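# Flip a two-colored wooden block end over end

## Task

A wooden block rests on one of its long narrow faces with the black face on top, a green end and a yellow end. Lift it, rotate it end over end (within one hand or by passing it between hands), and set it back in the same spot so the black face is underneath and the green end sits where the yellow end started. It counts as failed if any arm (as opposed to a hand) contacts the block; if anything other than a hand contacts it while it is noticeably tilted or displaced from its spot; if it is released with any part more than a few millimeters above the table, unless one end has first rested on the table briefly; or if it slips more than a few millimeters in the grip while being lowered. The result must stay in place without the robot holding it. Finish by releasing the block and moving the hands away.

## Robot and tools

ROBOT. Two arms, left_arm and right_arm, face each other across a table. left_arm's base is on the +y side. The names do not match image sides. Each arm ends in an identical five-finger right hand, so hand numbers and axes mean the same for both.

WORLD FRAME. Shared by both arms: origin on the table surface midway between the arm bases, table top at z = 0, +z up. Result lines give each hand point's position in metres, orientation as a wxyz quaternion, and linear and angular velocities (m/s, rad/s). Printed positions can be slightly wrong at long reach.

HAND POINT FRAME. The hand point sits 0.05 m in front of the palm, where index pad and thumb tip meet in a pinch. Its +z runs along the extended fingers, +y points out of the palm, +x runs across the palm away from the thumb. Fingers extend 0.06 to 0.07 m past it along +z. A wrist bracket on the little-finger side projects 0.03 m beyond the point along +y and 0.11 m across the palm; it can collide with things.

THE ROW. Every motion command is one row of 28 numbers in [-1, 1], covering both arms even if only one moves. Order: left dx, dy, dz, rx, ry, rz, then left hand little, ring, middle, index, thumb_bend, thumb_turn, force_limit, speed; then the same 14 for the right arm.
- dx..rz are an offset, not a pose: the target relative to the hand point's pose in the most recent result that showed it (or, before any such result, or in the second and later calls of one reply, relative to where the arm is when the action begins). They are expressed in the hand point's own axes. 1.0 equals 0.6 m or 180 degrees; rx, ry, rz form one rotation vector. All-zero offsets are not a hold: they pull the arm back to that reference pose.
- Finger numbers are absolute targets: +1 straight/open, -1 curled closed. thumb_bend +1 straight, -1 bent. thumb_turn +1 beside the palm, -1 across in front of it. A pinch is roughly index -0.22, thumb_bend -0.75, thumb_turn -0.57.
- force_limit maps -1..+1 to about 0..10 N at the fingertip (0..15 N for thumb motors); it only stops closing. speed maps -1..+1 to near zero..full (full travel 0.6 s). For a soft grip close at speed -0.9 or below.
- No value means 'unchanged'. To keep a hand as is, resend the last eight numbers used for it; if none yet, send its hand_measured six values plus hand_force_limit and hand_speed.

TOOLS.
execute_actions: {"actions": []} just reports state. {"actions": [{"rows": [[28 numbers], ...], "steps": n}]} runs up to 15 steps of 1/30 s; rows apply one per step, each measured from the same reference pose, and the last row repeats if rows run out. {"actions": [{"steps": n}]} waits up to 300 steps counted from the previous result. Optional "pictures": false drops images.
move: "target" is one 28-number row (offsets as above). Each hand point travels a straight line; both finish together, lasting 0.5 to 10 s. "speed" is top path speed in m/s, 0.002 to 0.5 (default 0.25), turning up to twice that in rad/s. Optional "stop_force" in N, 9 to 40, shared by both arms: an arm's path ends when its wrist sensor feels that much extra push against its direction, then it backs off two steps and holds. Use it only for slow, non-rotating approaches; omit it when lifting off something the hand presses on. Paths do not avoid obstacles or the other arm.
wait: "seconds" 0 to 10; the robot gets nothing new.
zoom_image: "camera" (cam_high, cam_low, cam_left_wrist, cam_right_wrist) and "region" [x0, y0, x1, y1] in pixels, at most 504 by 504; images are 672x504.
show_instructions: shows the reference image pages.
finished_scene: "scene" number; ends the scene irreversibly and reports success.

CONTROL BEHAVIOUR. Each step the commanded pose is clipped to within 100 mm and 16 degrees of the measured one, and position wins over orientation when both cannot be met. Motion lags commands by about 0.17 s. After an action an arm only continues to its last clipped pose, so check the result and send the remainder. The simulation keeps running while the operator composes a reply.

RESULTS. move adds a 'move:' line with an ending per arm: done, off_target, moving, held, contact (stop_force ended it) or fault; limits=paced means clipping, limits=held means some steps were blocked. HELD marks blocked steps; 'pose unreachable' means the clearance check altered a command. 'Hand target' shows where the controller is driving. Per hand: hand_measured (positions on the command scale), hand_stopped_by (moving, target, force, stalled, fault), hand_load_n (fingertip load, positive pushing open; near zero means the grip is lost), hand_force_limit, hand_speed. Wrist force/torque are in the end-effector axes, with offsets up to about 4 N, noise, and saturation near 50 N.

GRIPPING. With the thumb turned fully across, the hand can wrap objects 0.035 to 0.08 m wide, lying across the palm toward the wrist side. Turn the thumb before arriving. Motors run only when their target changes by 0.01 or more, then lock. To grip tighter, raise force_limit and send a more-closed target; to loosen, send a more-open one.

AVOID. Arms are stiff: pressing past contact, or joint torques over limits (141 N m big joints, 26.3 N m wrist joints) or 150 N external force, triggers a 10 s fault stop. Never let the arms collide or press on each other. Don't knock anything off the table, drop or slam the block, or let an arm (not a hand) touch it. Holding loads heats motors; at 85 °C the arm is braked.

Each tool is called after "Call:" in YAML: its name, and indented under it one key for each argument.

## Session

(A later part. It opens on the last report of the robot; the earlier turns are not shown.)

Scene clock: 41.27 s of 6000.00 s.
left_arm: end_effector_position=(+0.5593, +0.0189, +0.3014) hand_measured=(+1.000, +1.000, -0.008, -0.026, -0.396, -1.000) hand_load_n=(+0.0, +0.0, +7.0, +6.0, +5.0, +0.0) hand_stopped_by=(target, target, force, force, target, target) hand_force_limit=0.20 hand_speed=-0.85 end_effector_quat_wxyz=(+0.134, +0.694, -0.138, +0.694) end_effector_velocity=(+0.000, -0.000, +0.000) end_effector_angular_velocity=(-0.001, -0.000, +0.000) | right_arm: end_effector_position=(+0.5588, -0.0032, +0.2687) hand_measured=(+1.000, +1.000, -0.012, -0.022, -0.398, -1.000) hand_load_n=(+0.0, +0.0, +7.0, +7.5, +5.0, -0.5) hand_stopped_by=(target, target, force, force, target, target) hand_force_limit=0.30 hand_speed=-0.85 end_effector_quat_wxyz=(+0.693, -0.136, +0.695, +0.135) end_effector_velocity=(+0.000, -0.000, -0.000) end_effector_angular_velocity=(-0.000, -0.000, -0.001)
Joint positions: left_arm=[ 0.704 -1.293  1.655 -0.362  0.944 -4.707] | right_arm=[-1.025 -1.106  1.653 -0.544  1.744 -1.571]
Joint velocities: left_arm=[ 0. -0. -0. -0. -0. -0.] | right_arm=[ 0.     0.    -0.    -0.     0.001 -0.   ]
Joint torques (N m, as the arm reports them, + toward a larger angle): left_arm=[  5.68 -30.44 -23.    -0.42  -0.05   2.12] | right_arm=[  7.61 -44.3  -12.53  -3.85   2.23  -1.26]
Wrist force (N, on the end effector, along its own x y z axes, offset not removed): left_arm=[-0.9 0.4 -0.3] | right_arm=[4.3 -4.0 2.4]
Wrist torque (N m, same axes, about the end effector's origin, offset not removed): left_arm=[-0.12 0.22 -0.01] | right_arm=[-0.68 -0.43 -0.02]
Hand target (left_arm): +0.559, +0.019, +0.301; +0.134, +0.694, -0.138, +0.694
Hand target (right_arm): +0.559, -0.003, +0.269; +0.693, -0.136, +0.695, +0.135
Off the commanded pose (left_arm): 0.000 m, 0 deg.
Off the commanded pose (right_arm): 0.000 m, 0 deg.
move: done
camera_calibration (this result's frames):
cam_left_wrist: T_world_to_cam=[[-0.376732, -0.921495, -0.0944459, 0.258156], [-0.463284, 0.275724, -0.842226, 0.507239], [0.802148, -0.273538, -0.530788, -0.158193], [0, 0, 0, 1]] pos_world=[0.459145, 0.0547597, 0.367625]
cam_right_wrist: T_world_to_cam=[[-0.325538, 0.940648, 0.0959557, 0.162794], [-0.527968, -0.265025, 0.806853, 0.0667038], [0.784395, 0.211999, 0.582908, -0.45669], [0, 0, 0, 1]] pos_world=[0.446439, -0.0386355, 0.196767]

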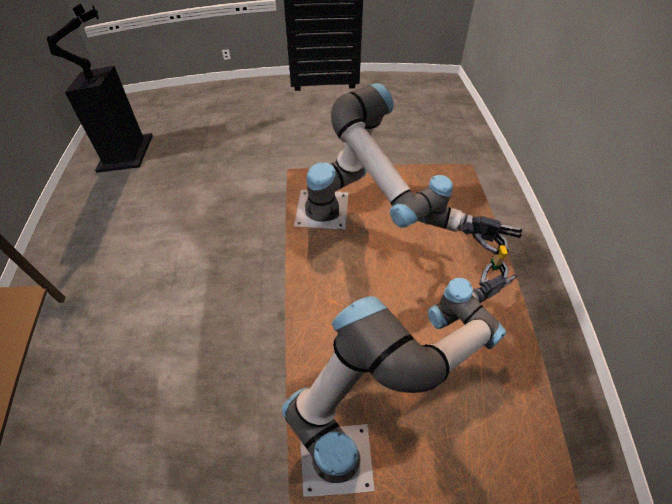

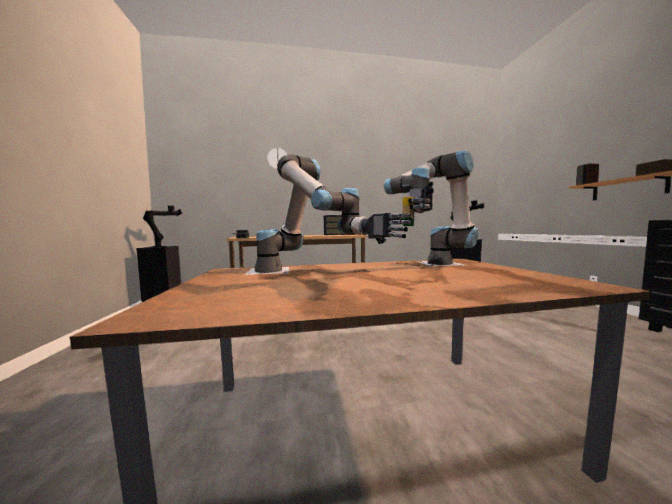

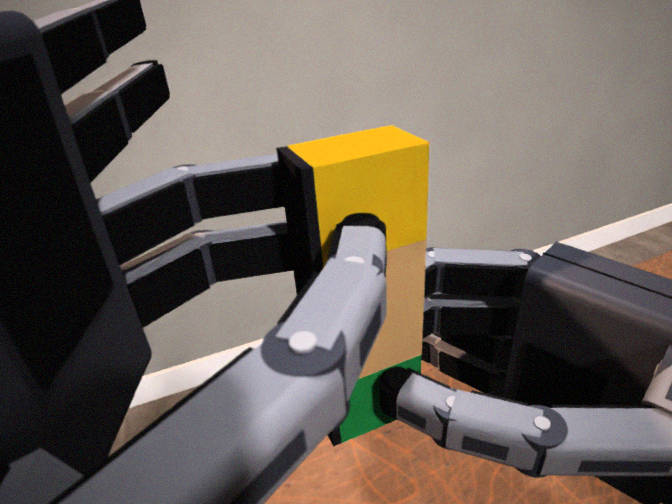

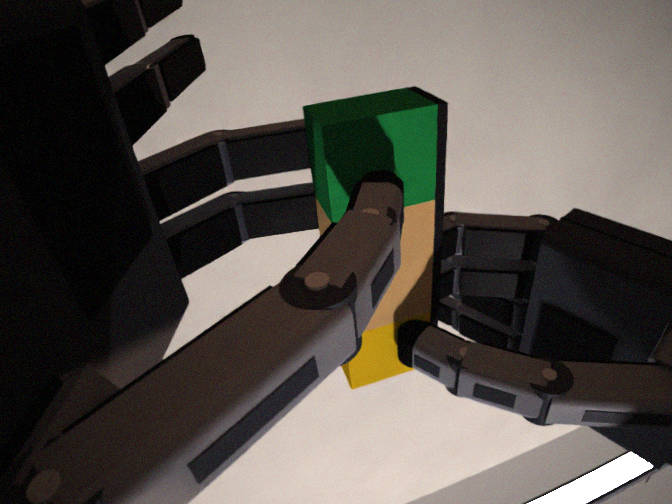

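Call:
move:
  target: [0,0,0,0,0,0,1,1,0.4,0.4,-0.4,-1,0.2,-0.3,0,0,0,0,0,0,1,1,-0.4,-0.4,-0.4,-1,0.3,-0.85]

Call:
move:
  target: [0,-0.3,-0.18,0,0,0,1,1,0.4,0.4,-0.4,-1,0.2,-0.3,0,0,0,0,0,0,1,1,-0.4,-0.4,-0.4,-1,0.3,-0.85]

Call:
move:
  target: [0.1,-0.1,0,0,0,0,1,1,0.4,0.4,-0.4,-1,0.2,-0.3,0.365,0.0895,0.0453,0,0.188,-0.463,1,1,-0.4,-0.4,-0.4,-1,0.3,-0.85]
  speed: 0.3

Call:
zoom_image:
  camera: "cam_low"
  region: [370,230,470,305]

Scene clock: 45.33 s of 6000.00 s.
left_arm: end_effector_position=(+0.5593, +0.0189, +0.3014) hand_measured=(+1.000, +1.000, +0.400, +0.400, -0.398, -1.000) hand_load_n=(+0.0, +0.0, +0.0, +0.0, +1.5, -1.0) hand_stopped_by=(target, target, target, target, target, target) hand_force_limit=0.20 hand_speed=-0.30 end_effector_quat_wxyz=(+0.134, +0.694, -0.138, +0.694) end_effector_velocity=(-0.000, -0.000, -0.001) end_effector_angular_velocity=(+0.001, +0.001, -0.001) | right_arm: end_effector_position=(+0.5588, -0.0032, +0.2686) hand_measured=(+1.000, +1.000, -0.012, -0.022, -0.396, -1.000) hand_load_n=(+0.0, +0.0, +6.0, +8.0, +7.0, +0.5) hand_stopped_by=(target, target, force, force, target, target) hand_force_limit=0.30 hand_speed=-0.85 end_effector_quat_wxyz=(+0.693, -0.136, +0.695, +0.135) end_effector_velocity=(-0.000, +0.000, -0.001) end_effector_angular_velocity=(-0.002, +0.003, +0.001)
Joint positions: left_arm=[ 0.704 -1.293  1.655 -0.362  0.944 -4.707] | right_arm=[-1.025 -1.106  1.653 -0.544  1.744 -1.571]
Joint velocities: left_arm=[-0.001  0.     0.001  0.     0.    -0.   ] | right_arm=[-0.     0.001 -0.     0.003 -0.001  0.   ]
Joint torques (N m, as the arm reports them, + toward a larger angle): left_arm=[  5.92 -30.37 -23.33  -0.44  -0.1    2.08] | right_arm=[  4.35 -43.38 -13.05  -2.21  -2.1    0.55]
Wrist force (N, on the end effector, along its own x y z axes, offset not removed): left_arm=[4.7 1.0 0.4] | right_arm=[2.3 -4.2 2.9]
Wrist torque (N m, same axes, about the end effector's origin, offset not removed): left_arm=[-0.27 -0.76 0.19] | right_arm=[-0.31 -0.23 -0.03]
Hand target (left_arm): +0.559, +0.019, +0.301; +0.134, +0.694, -0.138, +0.694
Hand target (right_arm): +0.559, -0.003, +0.269; +0.693, -0.136, +0.695, +0.135
Off the commanded pose (left_arm): 0.000 m, 0 deg.
Off the commanded pose (right_arm): 0.000 m, 0 deg.
After step 90, 0.37 s passed at rest.
move: done
camera_calibration (this result's frames):
cam_left_wrist: T_world_to_cam=[[-0.376732, -0.921495, -0.0944462, 0.258156], [-0.463284, 0.275724, -0.842226, 0.507239], [0.802148, -0.273538, -0.530788, -0.158193], [0, 0, 0, 1]] pos_world=[0.459145, 0.0547597, 0.367625]
cam_right_wrist: T_world_to_cam=[[-0.325575, 0.94064, 0.0959012, 0.16281], [-0.527972, -0.265004, 0.806857, 0.0667049], [0.784376, 0.21206, 0.58291, -0.456669], [0, 0, 0, 1]] pos_world=[0.446426, -0.0386273, 0.196762]

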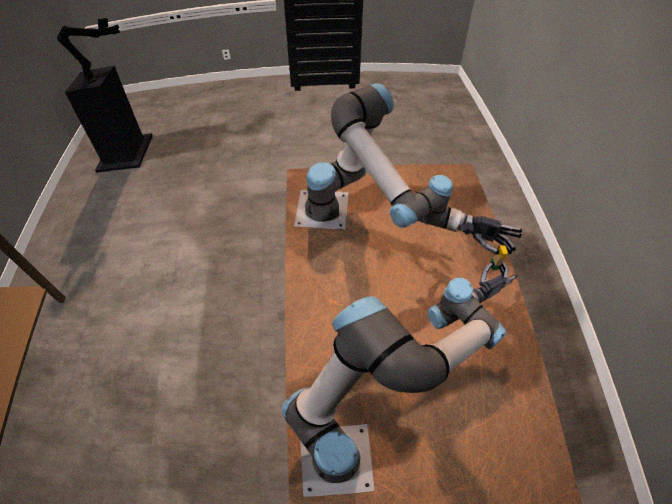

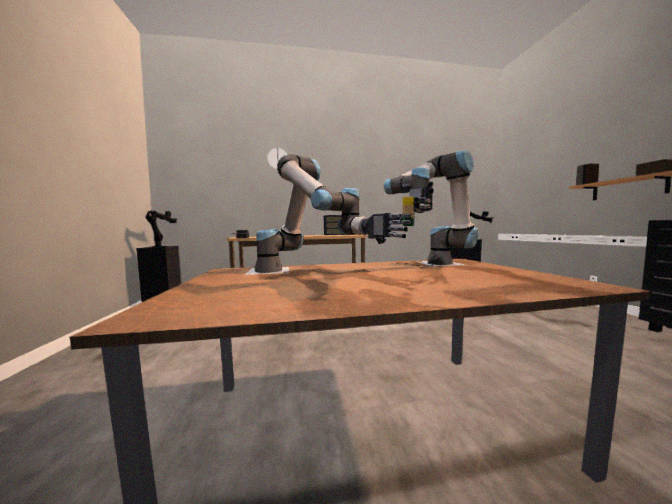

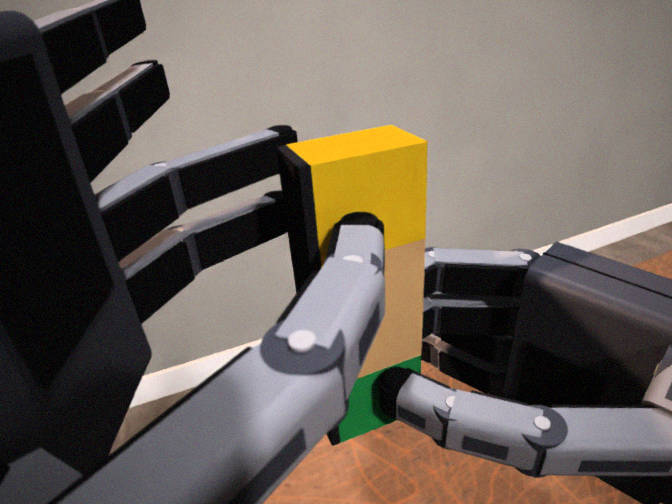

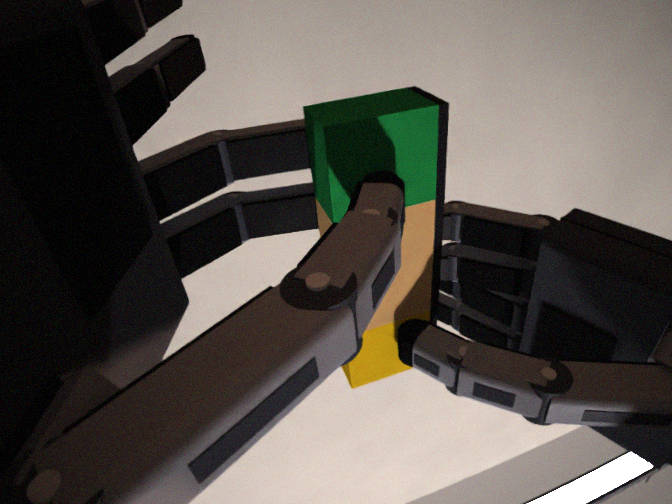

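Scene clock: 46.73 s of 6000.00 s.
left_arm: end_effector_position=(+0.5270, +0.2262, +0.3025) hand_measured=(+1.000, +1.000, +0.400, +0.400, -0.400, -1.000) hand_load_n=(+0.0, +0.0, +0.0, +0.0, +0.0, +0.0) hand_stopped_by=(target, target, target, target, target, target) hand_force_limit=0.20 hand_speed=-0.30 end_effector_quat_wxyz=(+0.134, +0.693, -0.138, +0.694) end_effector_velocity=(-0.000, +0.002, -0.000) end_effector_angular_velocity=(+0.001, +0.001, +0.000) | right_arm: end_effector_position=(+0.5588, -0.0032, +0.2687) hand_measured=(+1.000, +1.000, -0.012, -0.022, -0.396, -1.000) hand_load_n=(+0.0, +0.0, +7.0, +5.5, +6.5, -1.5) hand_stopped_by=(target, target, force, force, target, target) hand_force_limit=0.30 hand_speed=-0.85 end_effector_quat_wxyz=(+0.693, -0.136, +0.695, +0.135) end_effector_velocity=(+0.000, -0.000, +0.001) end_effector_angular_velocity=(+0.001, -0.002, -0.001)
Joint positions: left_arm=[ 0.965 -1.63   2.032 -0.402  1.205 -4.706] | right_arm=[-1.025 -1.106  1.653 -0.544  1.744 -1.571]
Joint velocities: left_arm=[ 0.004 -0.002  0.002  0.002  0.004  0.   ] | right_arm=[ 0.    -0.001  0.    -0.001  0.001 -0.001]
Joint torques (N m, as the arm reports them, + toward a larger angle): left_arm=[ 11.76 -30.09 -10.88  -0.41   2.3    2.11] | right_arm=[  5.12 -39.19 -12.61  -2.11  -2.04   0.74]
Wrist force (N, on the end effector, along its own x y z axes, offset not removed): left_arm=[-1.2 0.7 0.7] | right_arm=[0.6 -2.6 0.2]
Wrist torque (N m, same axes, about the end effector's origin, offset not removed): left_arm=[0.03 0.12 -0.04] | right_arm=[-0.49 -0.28 -0.15]
Hand target (left_arm): +0.527, +0.226, +0.303; +0.134, +0.693, -0.138, +0.694
Hand target (right_arm): +0.559, -0.003, +0.269; +0.693, -0.136, +0.695, +0.135
Off the commanded pose (left_arm): 0.000 m, 0 deg.
Off the commanded pose (right_arm): 0.000 m, 0 deg.
move: done
camera_calibration (this result's frames):
cam_left_wrist: T_world_to_cam=[[-0.376652, -0.921463, -0.0950697, 0.437258], [-0.46285, 0.276099, -0.842341, 0.435796], [0.802436, -0.273267, -0.530493, -0.0753242], [0, 0, 0, 1]] pos_world=[0.426845, 0.262011, 0.3687]
cam_right_wrist: T_world_to_cam=[[-0.325576, 0.94064, 0.0959028, 0.162809], [-0.527977, -0.265007, 0.806853, 0.0667037], [0.784372, 0.212057, 0.582916, -0.456671], [0, 0, 0, 1]] pos_world=[0.446425, -0.0386274, 0.196767]

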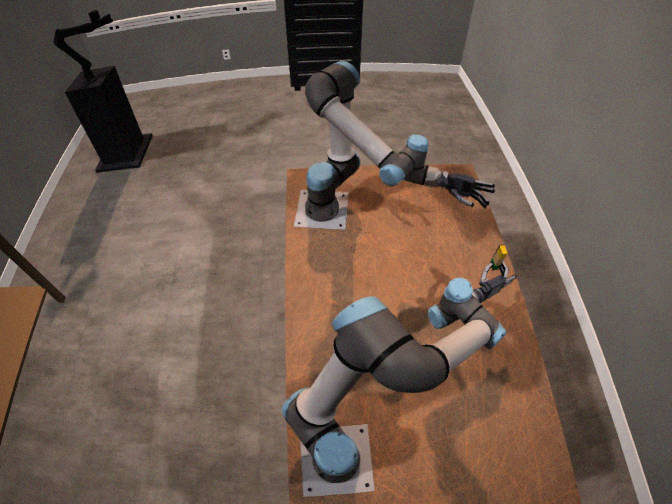

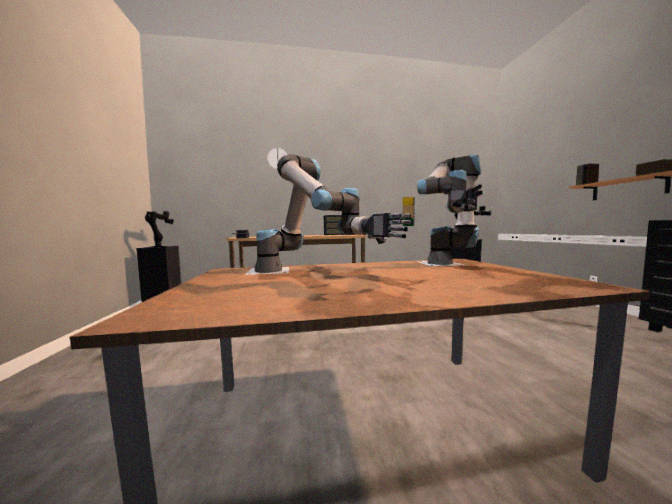

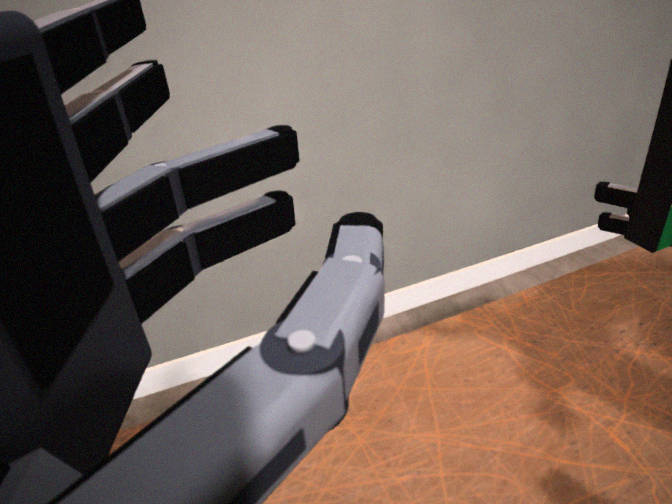

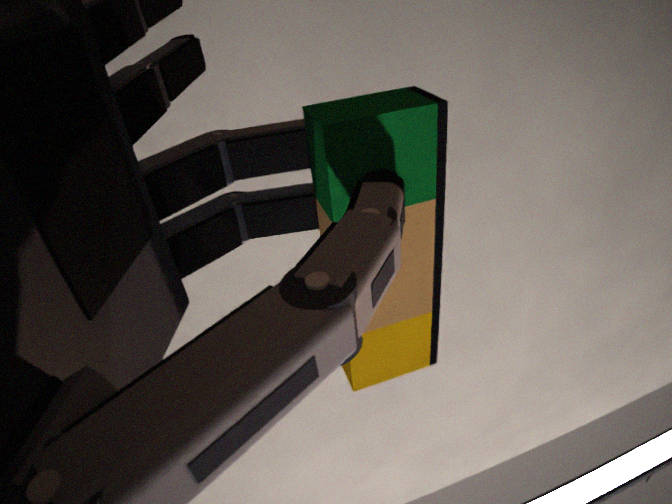

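Scene clock: 49.87 s of 6000.00 s.
left_arm: end_effector_position=(+0.5495, +0.2815, +0.3629) hand_measured=(+1.000, +1.000, +0.400, +0.400, -0.400, -1.000) hand_load_n=(+0.0, +0.0, +0.0, +0.0, +0.0, +0.0) hand_stopped_by=(target, target, target, target, target, target) hand_force_limit=0.20 hand_speed=-0.30 end_effector_quat_wxyz=(+0.134, +0.693, -0.138, +0.694) end_effector_velocity=(+0.000, +0.001, -0.000) end_effector_angular_velocity=(+0.000, +0.000, +0.001) | right_arm: end_effector_position=(+0.5629, +0.0565, +0.0496) hand_measured=(+1.000, +1.000, -0.012, -0.022, -0.396, -1.000) hand_load_n=(+0.0, +0.0, +7.0, +5.5, +6.5, -1.5) hand_stopped_by=(target, target, force, force, target, target) hand_force_limit=0.30 hand_speed=-0.85 end_effector_quat_wxyz=(+0.394, -0.587, +0.587, -0.394) end_effector_velocity=(-0.000, -0.000, -0.003) end_effector_angular_velocity=(-0.013, +0.006, -0.004)
Joint positions: left_arm=[ 1.134 -1.664  1.901 -0.237  1.374 -4.706] | right_arm=[-0.796 -0.611  0.921  0.215  2.285 -2.778]
Joint velocities: left_arm=[ 0.002  0.001 -0.001  0.     0.001 -0.   ] | right_arm=[ 0.002  0.011 -0.015  0.016  0.007 -0.002]
Joint torques (N m, as the arm reports them, + toward a larger angle): left_arm=[ 11.7  -28.09 -33.76  -0.47   2.27   1.83] | right_arm=[  6.85 -44.68 -26.04   1.52   3.53  -1.42]
Wrist force (N, on the end effector, along its own x y z axes, offset not removed): left_arm=[0.4 -0.7 -1.2] | right_arm=[2.8 -2.1 1.6]
Wrist torque (N m, same axes, about the end effector's origin, offset not removed): left_arm=[0.00 -0.19 -0.02] | right_arm=[-0.46 -0.72 -0.07]
Hand target (left_arm): +0.549, +0.281, +0.363; +0.134, +0.693, -0.138, +0.694
Hand target (right_arm): +0.563, +0.057, +0.050; -0.394, +0.588, -0.587, +0.394
Off the commanded pose (left_arm): 0.000 m, 0 deg.
Off the commanded pose (right_arm): 0.000 m, 0 deg.
move: done
camera_calibration (this result's frames):
cam_left_wrist: T_world_to_cam=[[-0.37662, -0.921431, -0.0955141, 0.502547], [-0.462599, 0.2764, -0.84238, 0.481564], [0.802595, -0.273073, -0.530351, -0.0463671], [0, 0, 0, 1]] pos_world=[0.449255, 0.317296, 0.42907]
cam_right_wrist: T_world_to_cam=[[-0.328426, 0.0962784, -0.93961, 0.229661], [-0.530458, 0.804291, 0.267826, 0.229128], [0.781505, 0.586385, -0.213079, -0.324913], [0, 0, 0, 1]] pos_world=[0.45089, -0.0158728, 0.0851935]

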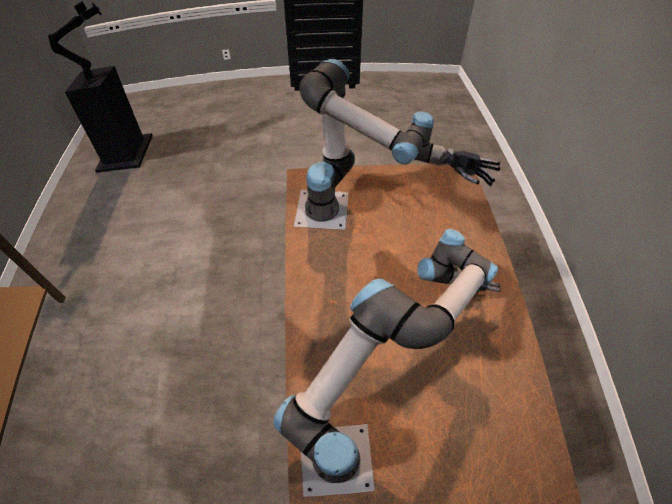

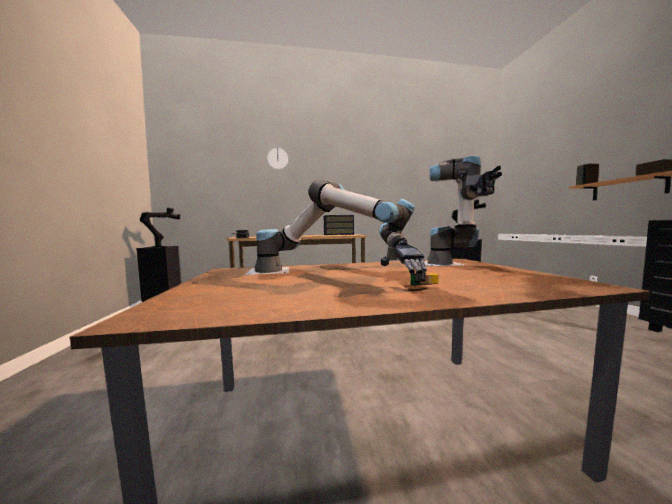

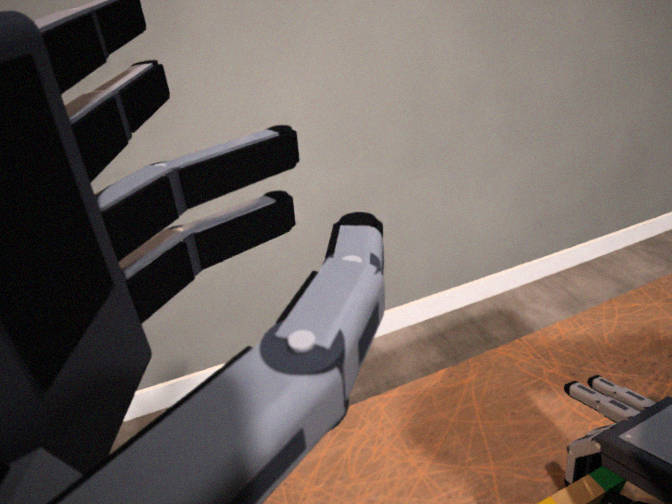

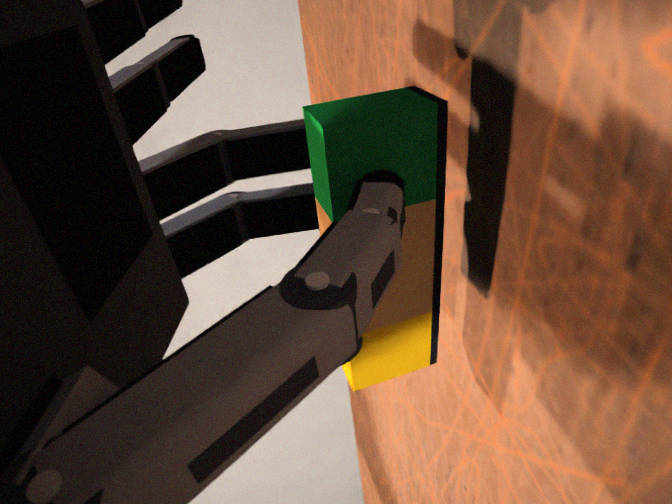

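Region (370, 230, 470, 305) of cam_low's 672x504 image, scaled by 5.040, with more detail than that image has; it fills the top 378 rows of this view, and the rest is white.

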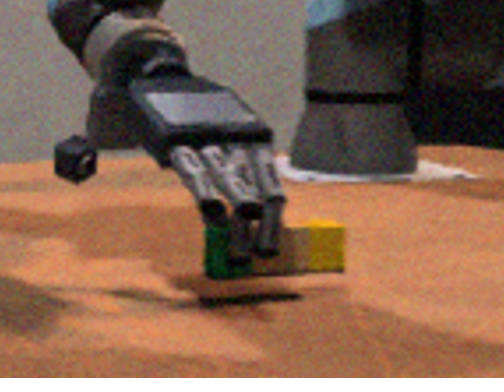

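Shift −Y 3 mm, +X 1.5 mm, down 15 mm; then a slow touch.

Call:
move:
  target: [0,0,0,0,0,0,1,1,0.4,0.4,-0.4,-1,0.2,-0.3,0.005,0.0222,0.0117,0,0,0,1,1,-0.4,-0.4,-0.4,-1,0.3,-0.85]
  speed: 0.03

Call:
move:
  target: [0,0,0,0,0,0,1,1,0.4,0.4,-0.4,-1,0.2,-0.3,0,0.0078,0.0031,0,0,0,1,1,-0.4,-0.4,-0.4,-1,0.3,-0.85]
  speed: 0.004
  stop_force: 9

Call:
zoom_image:
  camera: "cam_low"
  region: [370,230,470,305]

Scene clock: 53.30 s of 6000.00 s.
left_arm: end_effector_position=(+0.5495, +0.2815, +0.3629) hand_measured=(+1.000, +1.000, +0.400, +0.400, -0.400, -1.000) hand_load_n=(+0.0, +0.0, +0.0, +0.0, +0.0, +0.0) hand_stopped_by=(target, target, target, target, target, target) hand_force_limit=0.20 hand_speed=-0.30 end_effector_quat_wxyz=(+0.134, +0.693, -0.138, +0.694) end_effector_velocity=(-0.000, +0.000, -0.000) end_effector_angular_velocity=(+0.001, +0.001, +0.001) | right_arm: end_effector_position=(+0.5643, +0.0535, +0.0347) hand_measured=(+1.000, +1.000, -0.012, -0.022, -0.396, -1.000) hand_load_n=(+0.0, +0.0, +7.0, +5.5, +6.5, -1.5) hand_stopped_by=(target, target, force, force, target, target) hand_force_limit=0.30 hand_speed=-0.85 end_effector_quat_wxyz=(+0.394, -0.587, +0.587, -0.394) end_effector_velocity=(+0.000, -0.000, -0.001) end_effector_angular_velocity=(-0.000, +0.000, +0.000)
Joint positions: left_arm=[ 1.134 -1.664  1.901 -0.237  1.374 -4.706] | right_arm=[-0.8   -0.602  0.944  0.182  2.281 -2.781]
Joint velocities: left_arm=[ 0.     0.     0.     0.001 -0.    -0.   ] | right_arm=[-0.     0.001  0.002 -0.002 -0.001 -0.001]
Joint torques (N m, as the arm reports them, + toward a larger angle): left_arm=[ -0.28 -16.09 -27.34  -3.27   0.06  -2.17] | right_arm=[ -6.87 -46.01 -12.35  -1.75  -2.07  -1.47]
Wrist force (N, on the end effector, along its own x y z axes, offset not removed): left_arm=[-0.7 -0.7 3.1] | right_arm=[0.2 -0.9 -0.1]
Wrist torque (N m, same axes, about the end effector's origin, offset not removed): left_arm=[-0.45 -0.02 -0.10] | right_arm=[-0.27 -0.21 -0.01]
Hand target (left_arm): +0.549, +0.281, +0.363; +0.134, +0.693, -0.138, +0.694
Hand target (right_arm): +0.564, +0.054, +0.035; -0.394, +0.587, -0.587, +0.394
Off the commanded pose (left_arm): 0.000 m, 0 deg.
Off the commanded pose (right_arm): 0.000 m, 0 deg.
move: done
camera_calibration (this result's frames):
cam_left_wrist: T_world_to_cam=[[-0.376623, -0.92143, -0.0955146, 0.502569], [-0.4626, 0.276402, -0.842379, 0.481578], [0.802594, -0.273074, -0.530353, -0.0463568], [0, 0, 0, 1]] pos_world=[0.449263, 0.317314, 0.429089]
cam_right_wrist: T_world_to_cam=[[-0.328434, 0.0962669, -0.939608, 0.216426], [-0.530444, 0.804303, 0.267818, 0.236257], [0.781511, 0.58637, -0.213096, -0.327455], [0, 0, 0, 1]] pos_world=[0.452313, -0.0188465, 0.0703019]

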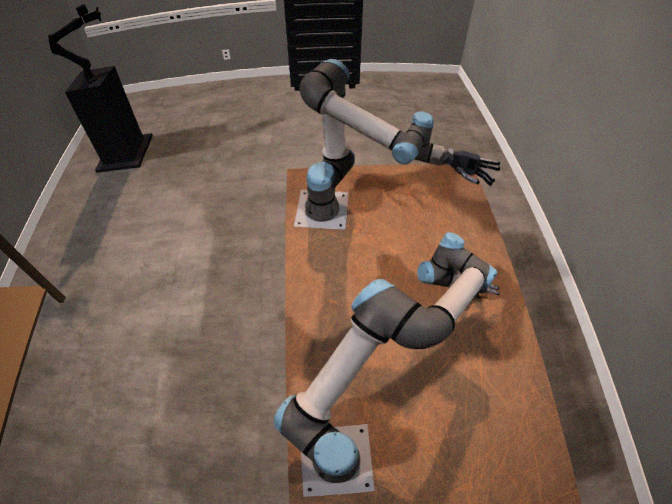

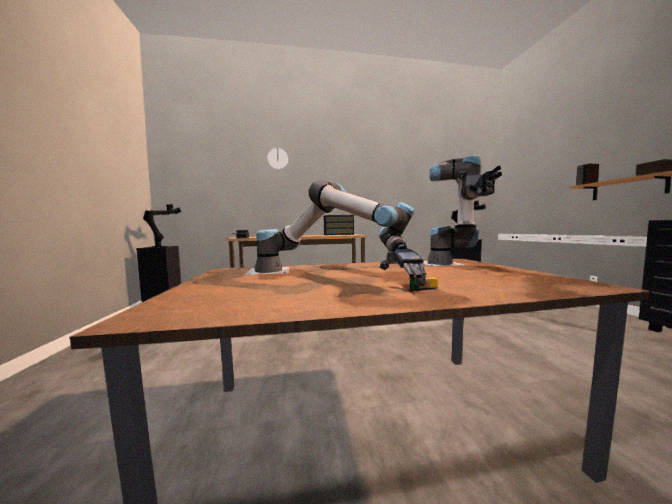

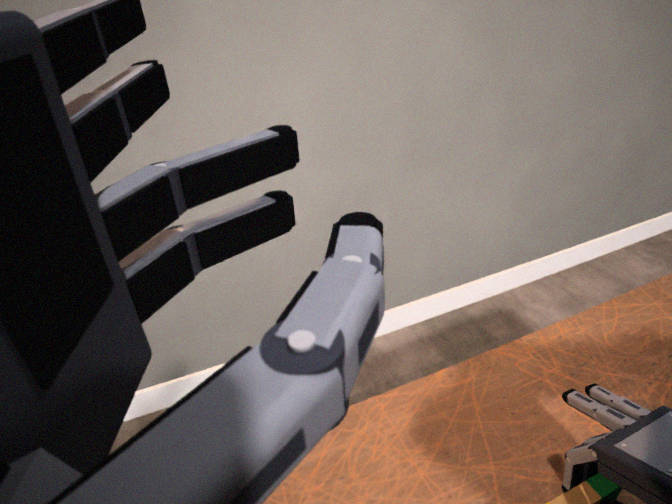

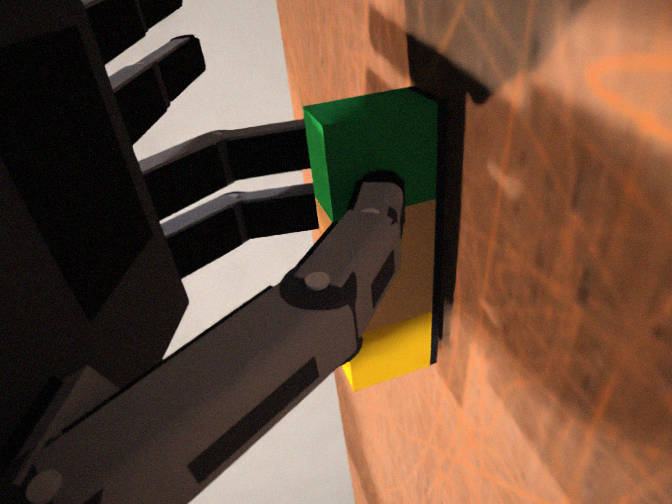

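Scene clock: 54.80 s of 6000.00 s.
left_arm: end_effector_position=(+0.5495, +0.2815, +0.3629) hand_measured=(+1.000, +1.000, +0.400, +0.400, -0.400, -1.000) hand_load_n=(+0.0, +0.0, +0.0, +0.0, +0.0, +0.0) hand_stopped_by=(target, target, target, target, target, target) hand_force_limit=0.20 hand_speed=-0.30 end_effector_quat_wxyz=(+0.134, +0.693, -0.138, +0.694) end_effector_velocity=(+0.000, -0.000, -0.001) end_effector_angular_velocity=(+0.001, +0.001, -0.001) | right_arm: end_effector_position=(+0.5642, +0.0535, +0.0301) hand_measured=(+1.000, +1.000, -0.012, -0.022, -0.396, -1.000) hand_load_n=(+0.0, +0.0, +7.0, +5.5, +5.5, -1.5) hand_stopped_by=(target, target, force, force, target, target) hand_force_limit=0.30 hand_speed=-0.85 end_effector_quat_wxyz=(+0.394, -0.587, +0.587, -0.394) end_effector_velocity=(-0.001, -0.001, +0.001) end_effector_angular_velocity=(-0.003, +0.002, -0.001)
Joint positions: left_arm=[ 1.134 -1.664  1.901 -0.237  1.374 -4.706] | right_arm=[-0.8   -0.598  0.948  0.173  2.282 -2.781]
Joint velocities: left_arm=[-0.     0.001 -0.    -0.     0.     0.   ] | right_arm=[ 0.    -0.002  0.     0.005  0.001 -0.   ]
Joint torques (N m, as the arm reports them, + toward a larger angle): left_arm=[  0.81 -16.49 -27.61  -2.75  -0.12  -2.19] | right_arm=[  4.15 -48.89 -20.05   2.55   0.67   1.38]
Wrist force (N, on the end effector, along its own x y z axes, offset not removed): left_arm=[-1.6 1.9 -0.2] | right_arm=[1.0 -14.3 -6.8]
Wrist torque (N m, same axes, about the end effector's origin, offset not removed): left_arm=[0.26 0.05 -0.05] | right_arm=[-0.41 -0.14 -0.32]
Hand target (left_arm): +0.549, +0.281, +0.363; +0.134, +0.693, -0.138, +0.694
Hand target (right_arm): +0.564, +0.054, +0.030; -0.394, +0.587, -0.587, +0.394
Off the commanded pose (left_arm): 0.000 m, 0 deg.
Off the commanded pose (right_arm): 0.000 m, 0 deg.
move: contact (right_arm)
camera_calibration (this result's frames):
cam_left_wrist: T_world_to_cam=[[-0.376623, -0.92143, -0.0955136, 0.502568], [-0.462596, 0.2764, -0.842382, 0.481579], [0.802596, -0.273076, -0.530348, -0.0463589], [0, 0, 0, 1]] pos_world=[0.449263, 0.317313, 0.42909]
cam_right_wrist: T_world_to_cam=[[-0.328423, 0.0962618, -0.939613, 0.212098], [-0.530393, 0.804345, 0.267792, 0.237445], [0.781551, 0.586313, -0.213108, -0.328385], [0, 0, 0, 1]] pos_world=[0.452246, -0.0188681, 0.0657228]

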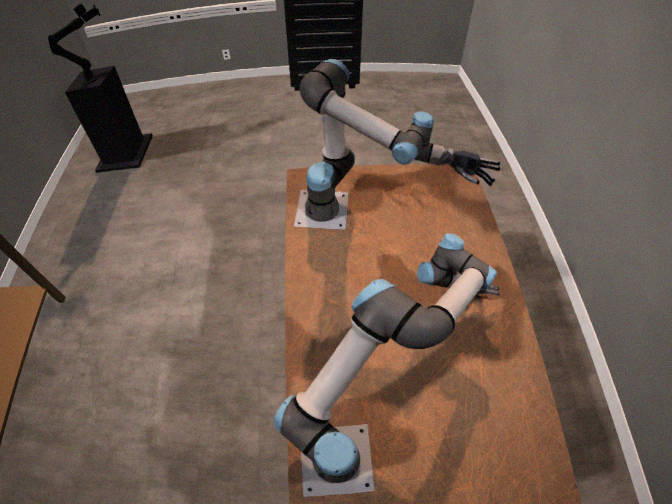

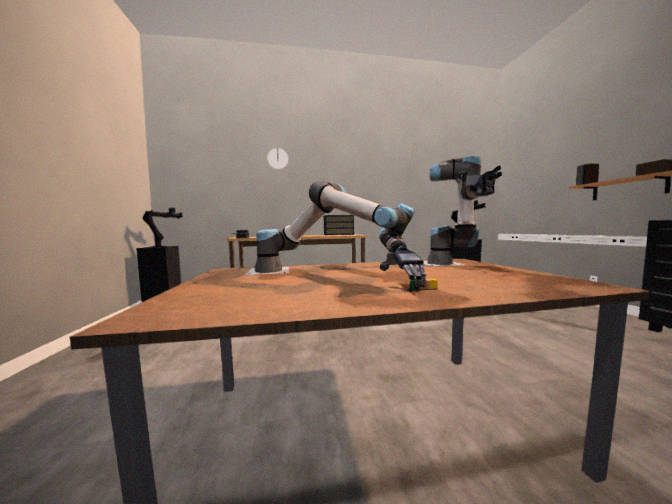

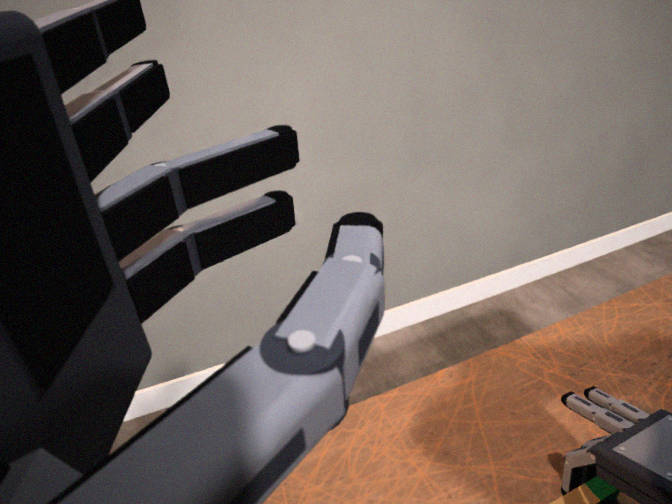

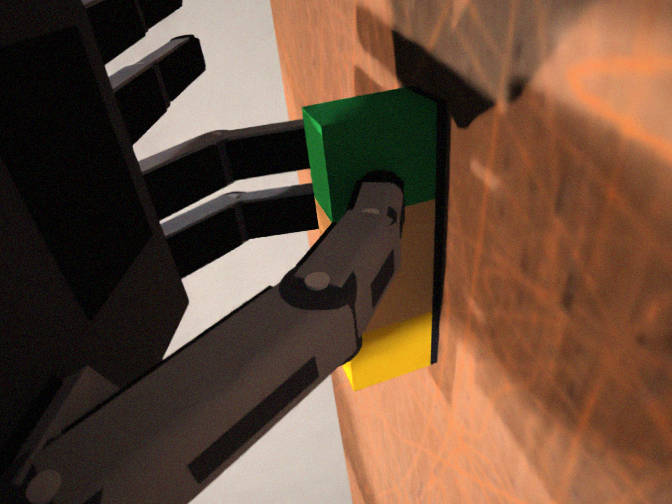

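Region (370, 230, 470, 305) of cam_low's 672x504 image, scaled by 5.040, with more detail than that image has; it fills the top 378 rows of this view, and the rest is white.

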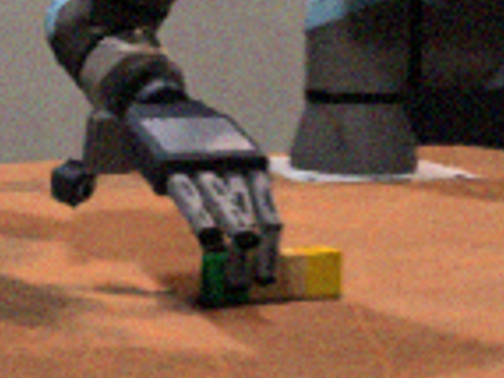

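Call:
move:
  target: [0,0,0,0,0,0,1,1,0.4,0.4,-0.4,-1,0.2,-0.3,0,0,0,0,0,0,1,1,0.4,0.4,-0.4,-1,0.3,-0.6]

Call:
move:
  target: [0,0,0,0,0,0,1,1,0.4,0.4,-0.4,-1,0.2,-0.3,0.25,-0.25,-0.19,0,0,0,1,1,0.4,0.4,-0.4,-1,0.3,-0.6]

Call:
zoom_image:
  camera: "cam_low"
  region: [370,230,470,305]

Scene clock: 57.37 s of 6000.00 s.
left_arm: end_effector_position=(+0.5495, +0.2815, +0.3629) hand_measured=(+1.000, +1.000, +0.400, +0.400, -0.400, -1.000) hand_load_n=(+0.0, +0.0, +0.0, +0.0, +0.0, +0.0) hand_stopped_by=(target, target, target, target, target, target) hand_force_limit=0.20 hand_speed=-0.30 end_effector_quat_wxyz=(+0.134, +0.693, -0.138, +0.694) end_effector_velocity=(-0.000, -0.000, -0.000) end_effector_angular_velocity=(+0.000, +0.000, -0.001) | right_arm: end_effector_position=(+0.5643, +0.0535, +0.0301) hand_measured=(+1.000, +1.000, +0.400, +0.400, -0.400, -1.000) hand_load_n=(+0.0, +0.0, +0.0, +0.0, +0.0, +0.0) hand_stopped_by=(target, target, target, target, target, target) hand_force_limit=0.30 hand_speed=-0.60 end_effector_quat_wxyz=(+0.394, -0.587, +0.587, -0.394) end_effector_velocity=(-0.000, +0.000, -0.001) end_effector_angular_velocity=(-0.000, +0.001, +0.001)
Joint positions: left_arm=[ 1.134 -1.664  1.901 -0.237  1.374 -4.706] | right_arm=[-0.8   -0.598  0.948  0.173  2.282 -2.781]
Joint velocities: left_arm=[-0.001  0.     0.     0.     0.     0.   ] | right_arm=[ 0.     0.001 -0.     0.001 -0.001  0.   ]
Joint torques (N m, as the arm reports them, + toward a larger angle): left_arm=[  0.84 -16.28 -27.74  -1.88  -0.15  -2.26] | right_arm=[ -0.26 -46.3  -11.31  -1.84   3.47  -0.35]
Wrist force (N, on the end effector, along its own x y z axes, offset not removed): left_arm=[-1.4 -0.1 0.5] | right_arm=[1.7 -2.0 1.6]
Wrist torque (N m, same axes, about the end effector's origin, offset not removed): left_arm=[0.00 0.04 -0.02] | right_arm=[-0.45 -0.48 -0.05]
Hand target (left_arm): +0.549, +0.281, +0.363; +0.134, +0.693, -0.138, +0.694
Hand target (right_arm): +0.564, +0.054, +0.030; -0.394, +0.587, -0.587, +0.394
Off the commanded pose (left_arm): 0.000 m, 0 deg.
Off the commanded pose (right_arm): 0.000 m, 0 deg.
move: done
camera_calibration (this result's frames):
cam_left_wrist: T_world_to_cam=[[-0.376622, -0.92143, -0.0955135, 0.502568], [-0.462596, 0.2764, -0.842382, 0.481579], [0.802596, -0.273076, -0.530348, -0.046359], [0, 0, 0, 1]] pos_world=[0.449263, 0.317313, 0.42909]
cam_right_wrist: T_world_to_cam=[[-0.32842, 0.0962748, -0.939612, 0.212106], [-0.530367, 0.804361, 0.267795, 0.237456], [0.781569, 0.586289, -0.213107, -0.328399], [0, 0, 0, 1]] pos_world=[0.452266, -0.0188845, 0.0657236]

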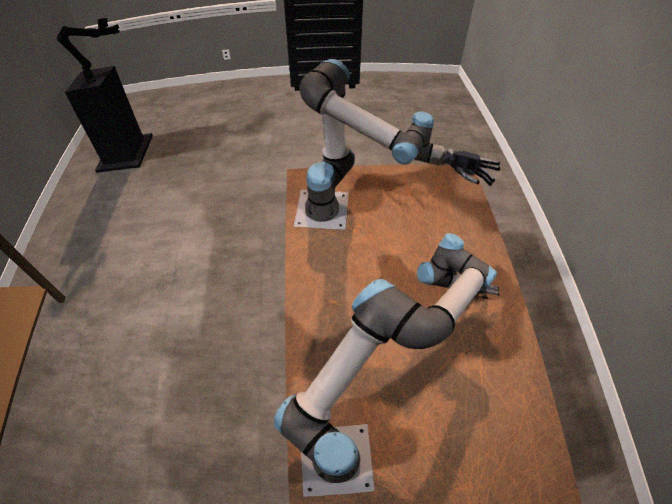

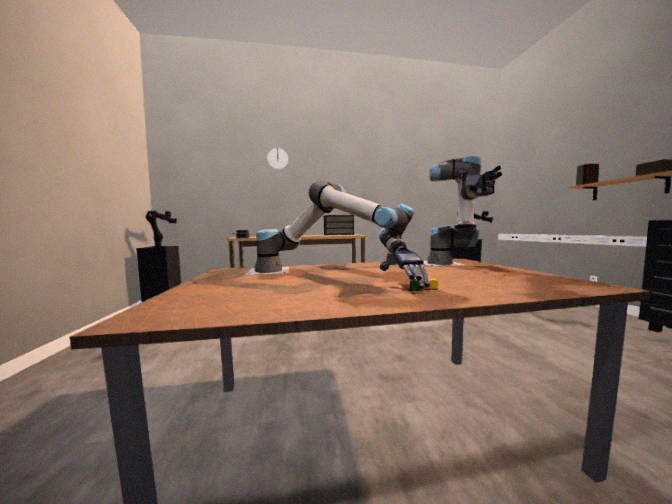

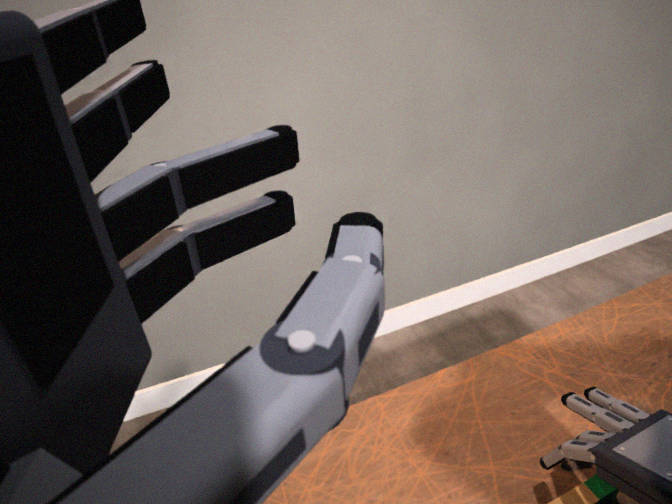

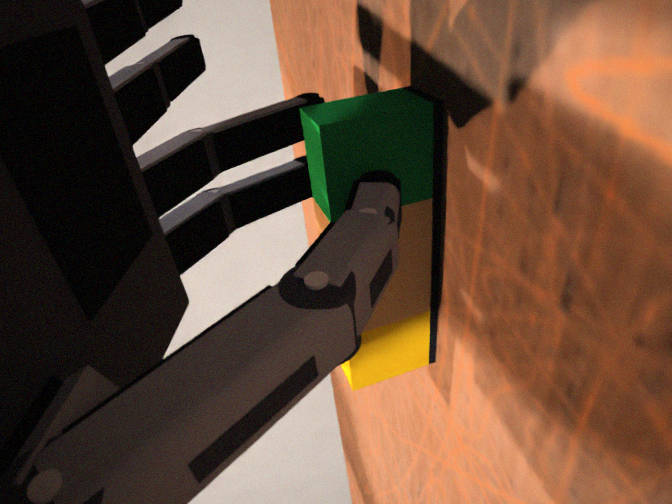

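Scene clock: 58.87 s of 6000.00 s.
left_arm: end_effector_position=(+0.5495, +0.2815, +0.3629) hand_measured=(+1.000, +1.000, +0.400, +0.400, -0.400, -1.000) hand_load_n=(+0.0, +0.0, +0.0, +0.0, +0.0, +0.0) hand_stopped_by=(target, target, target, target, target, target) hand_force_limit=0.20 hand_speed=-0.30 end_effector_quat_wxyz=(+0.134, +0.693, -0.138, +0.694) end_effector_velocity=(-0.000, -0.000, +0.000) end_effector_angular_velocity=(+0.000, +0.000, -0.000) | right_arm: end_effector_position=(+0.5160, -0.0966, +0.2120) hand_measured=(+1.000, +1.000, +0.400, +0.400, -0.400, -1.000) hand_load_n=(+0.0, +0.0, +0.0, +0.0, +0.0, +0.0) hand_stopped_by=(target, target, target, target, target, target) hand_force_limit=0.30 hand_speed=-0.60 end_effector_quat_wxyz=(+0.394, -0.587, +0.587, -0.394) end_effector_velocity=(-0.001, -0.001, +0.002) end_effector_angular_velocity=(+0.001, -0.001, +0.000)
Joint positions: left_arm=[ 1.134 -1.664  1.901 -0.237  1.374 -4.706] | right_arm=[-0.938 -1.13   1.376  0.227  2.161 -2.864]
Joint velocities: left_arm=[-0.    -0.001  0.     0.001 -0.     0.   ] | right_arm=[-0.001 -0.005  0.002  0.002 -0.002 -0.001]
Joint torques (N m, as the arm reports them, + toward a larger angle): left_arm=[  0.64 -16.59 -27.54  -1.86  -0.22  -2.17] | right_arm=[ -7.86 -41.84 -13.24   1.5   -2.47  -1.45]
Wrist force (N, on the end effector, along its own x y z axes, offset not removed): left_arm=[-0.9 -0.9 1.7] | right_arm=[0.6 -0.7 -0.1]
Wrist torque (N m, same axes, about the end effector's origin, offset not removed): left_arm=[-0.27 -0.12 -0.07] | right_arm=[-0.16 -0.19 -0.11]
Hand target (left_arm): +0.549, +0.281, +0.363; +0.134, +0.693, -0.138, +0.694
Hand target (right_arm): +0.516, -0.097, +0.212; -0.394, +0.587, -0.587, +0.394
Off the commanded pose (left_arm): 0.000 m, 0 deg.
Off the commanded pose (right_arm): 0.000 m, 0 deg.
move: done
camera_calibration (this result's frames):
cam_left_wrist: T_world_to_cam=[[-0.376623, -0.92143, -0.0955135, 0.502568], [-0.462596, 0.2764, -0.842382, 0.481579], [0.802596, -0.273076, -0.530348, -0.0463589], [0, 0, 0, 1]] pos_world=[0.449263, 0.317313, 0.42909]
cam_right_wrist: T_world_to_cam=[[-0.328288, 0.0959911, -0.939688, 0.381523], [-0.530366, 0.804471, 0.267466, 0.283985], [0.781626, 0.586185, -0.213188, -0.163988], [0, 0, 0, 1]] pos_world=[0.404043, -0.168953, 0.247595]

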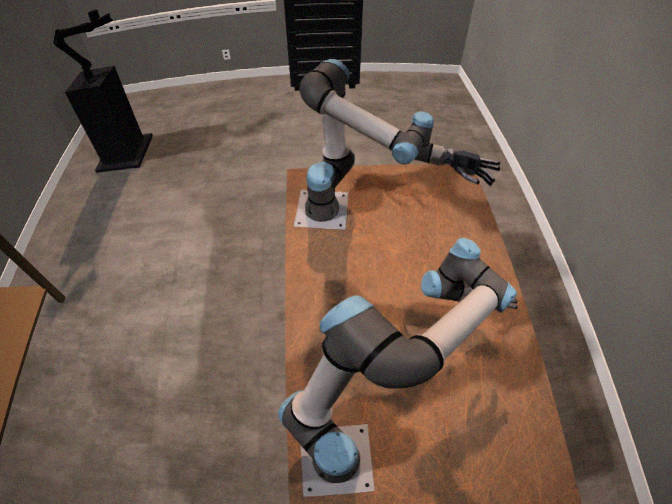

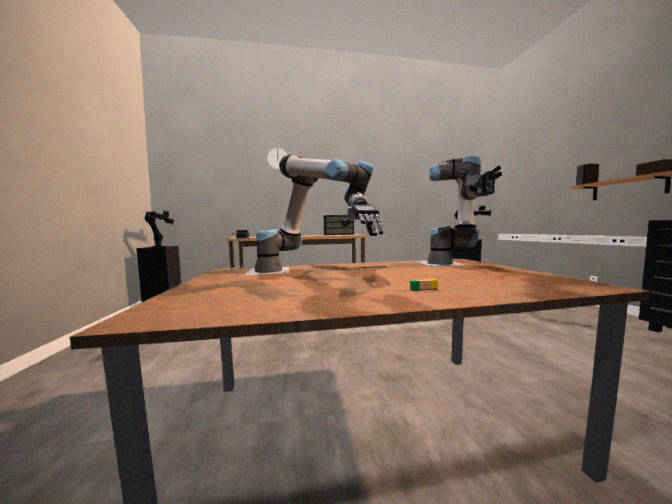

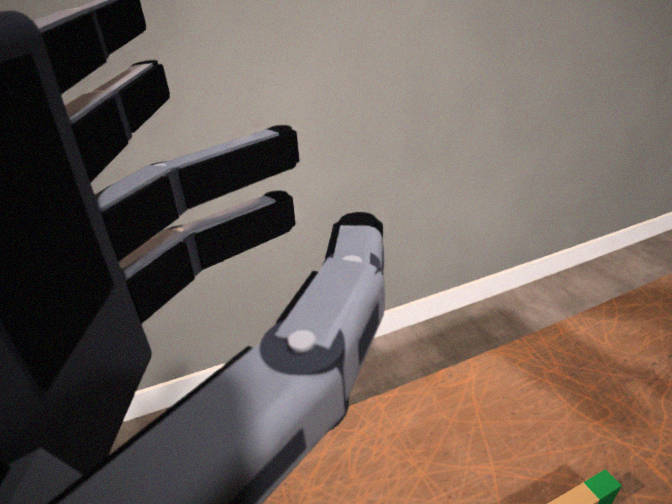

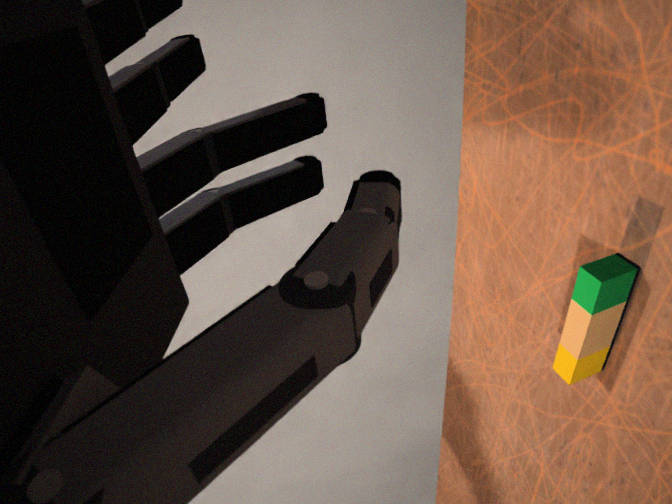

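Region (370, 230, 470, 305) of cam_low's 672x504 image, scaled by 5.040, with more detail than that image has; it fills the top 378 rows of this view, and the rest is white.

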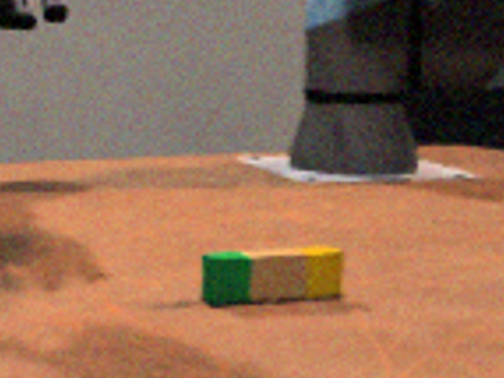

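Call:
finished_scene:
  scene: 2

The scene is finished: the task was done.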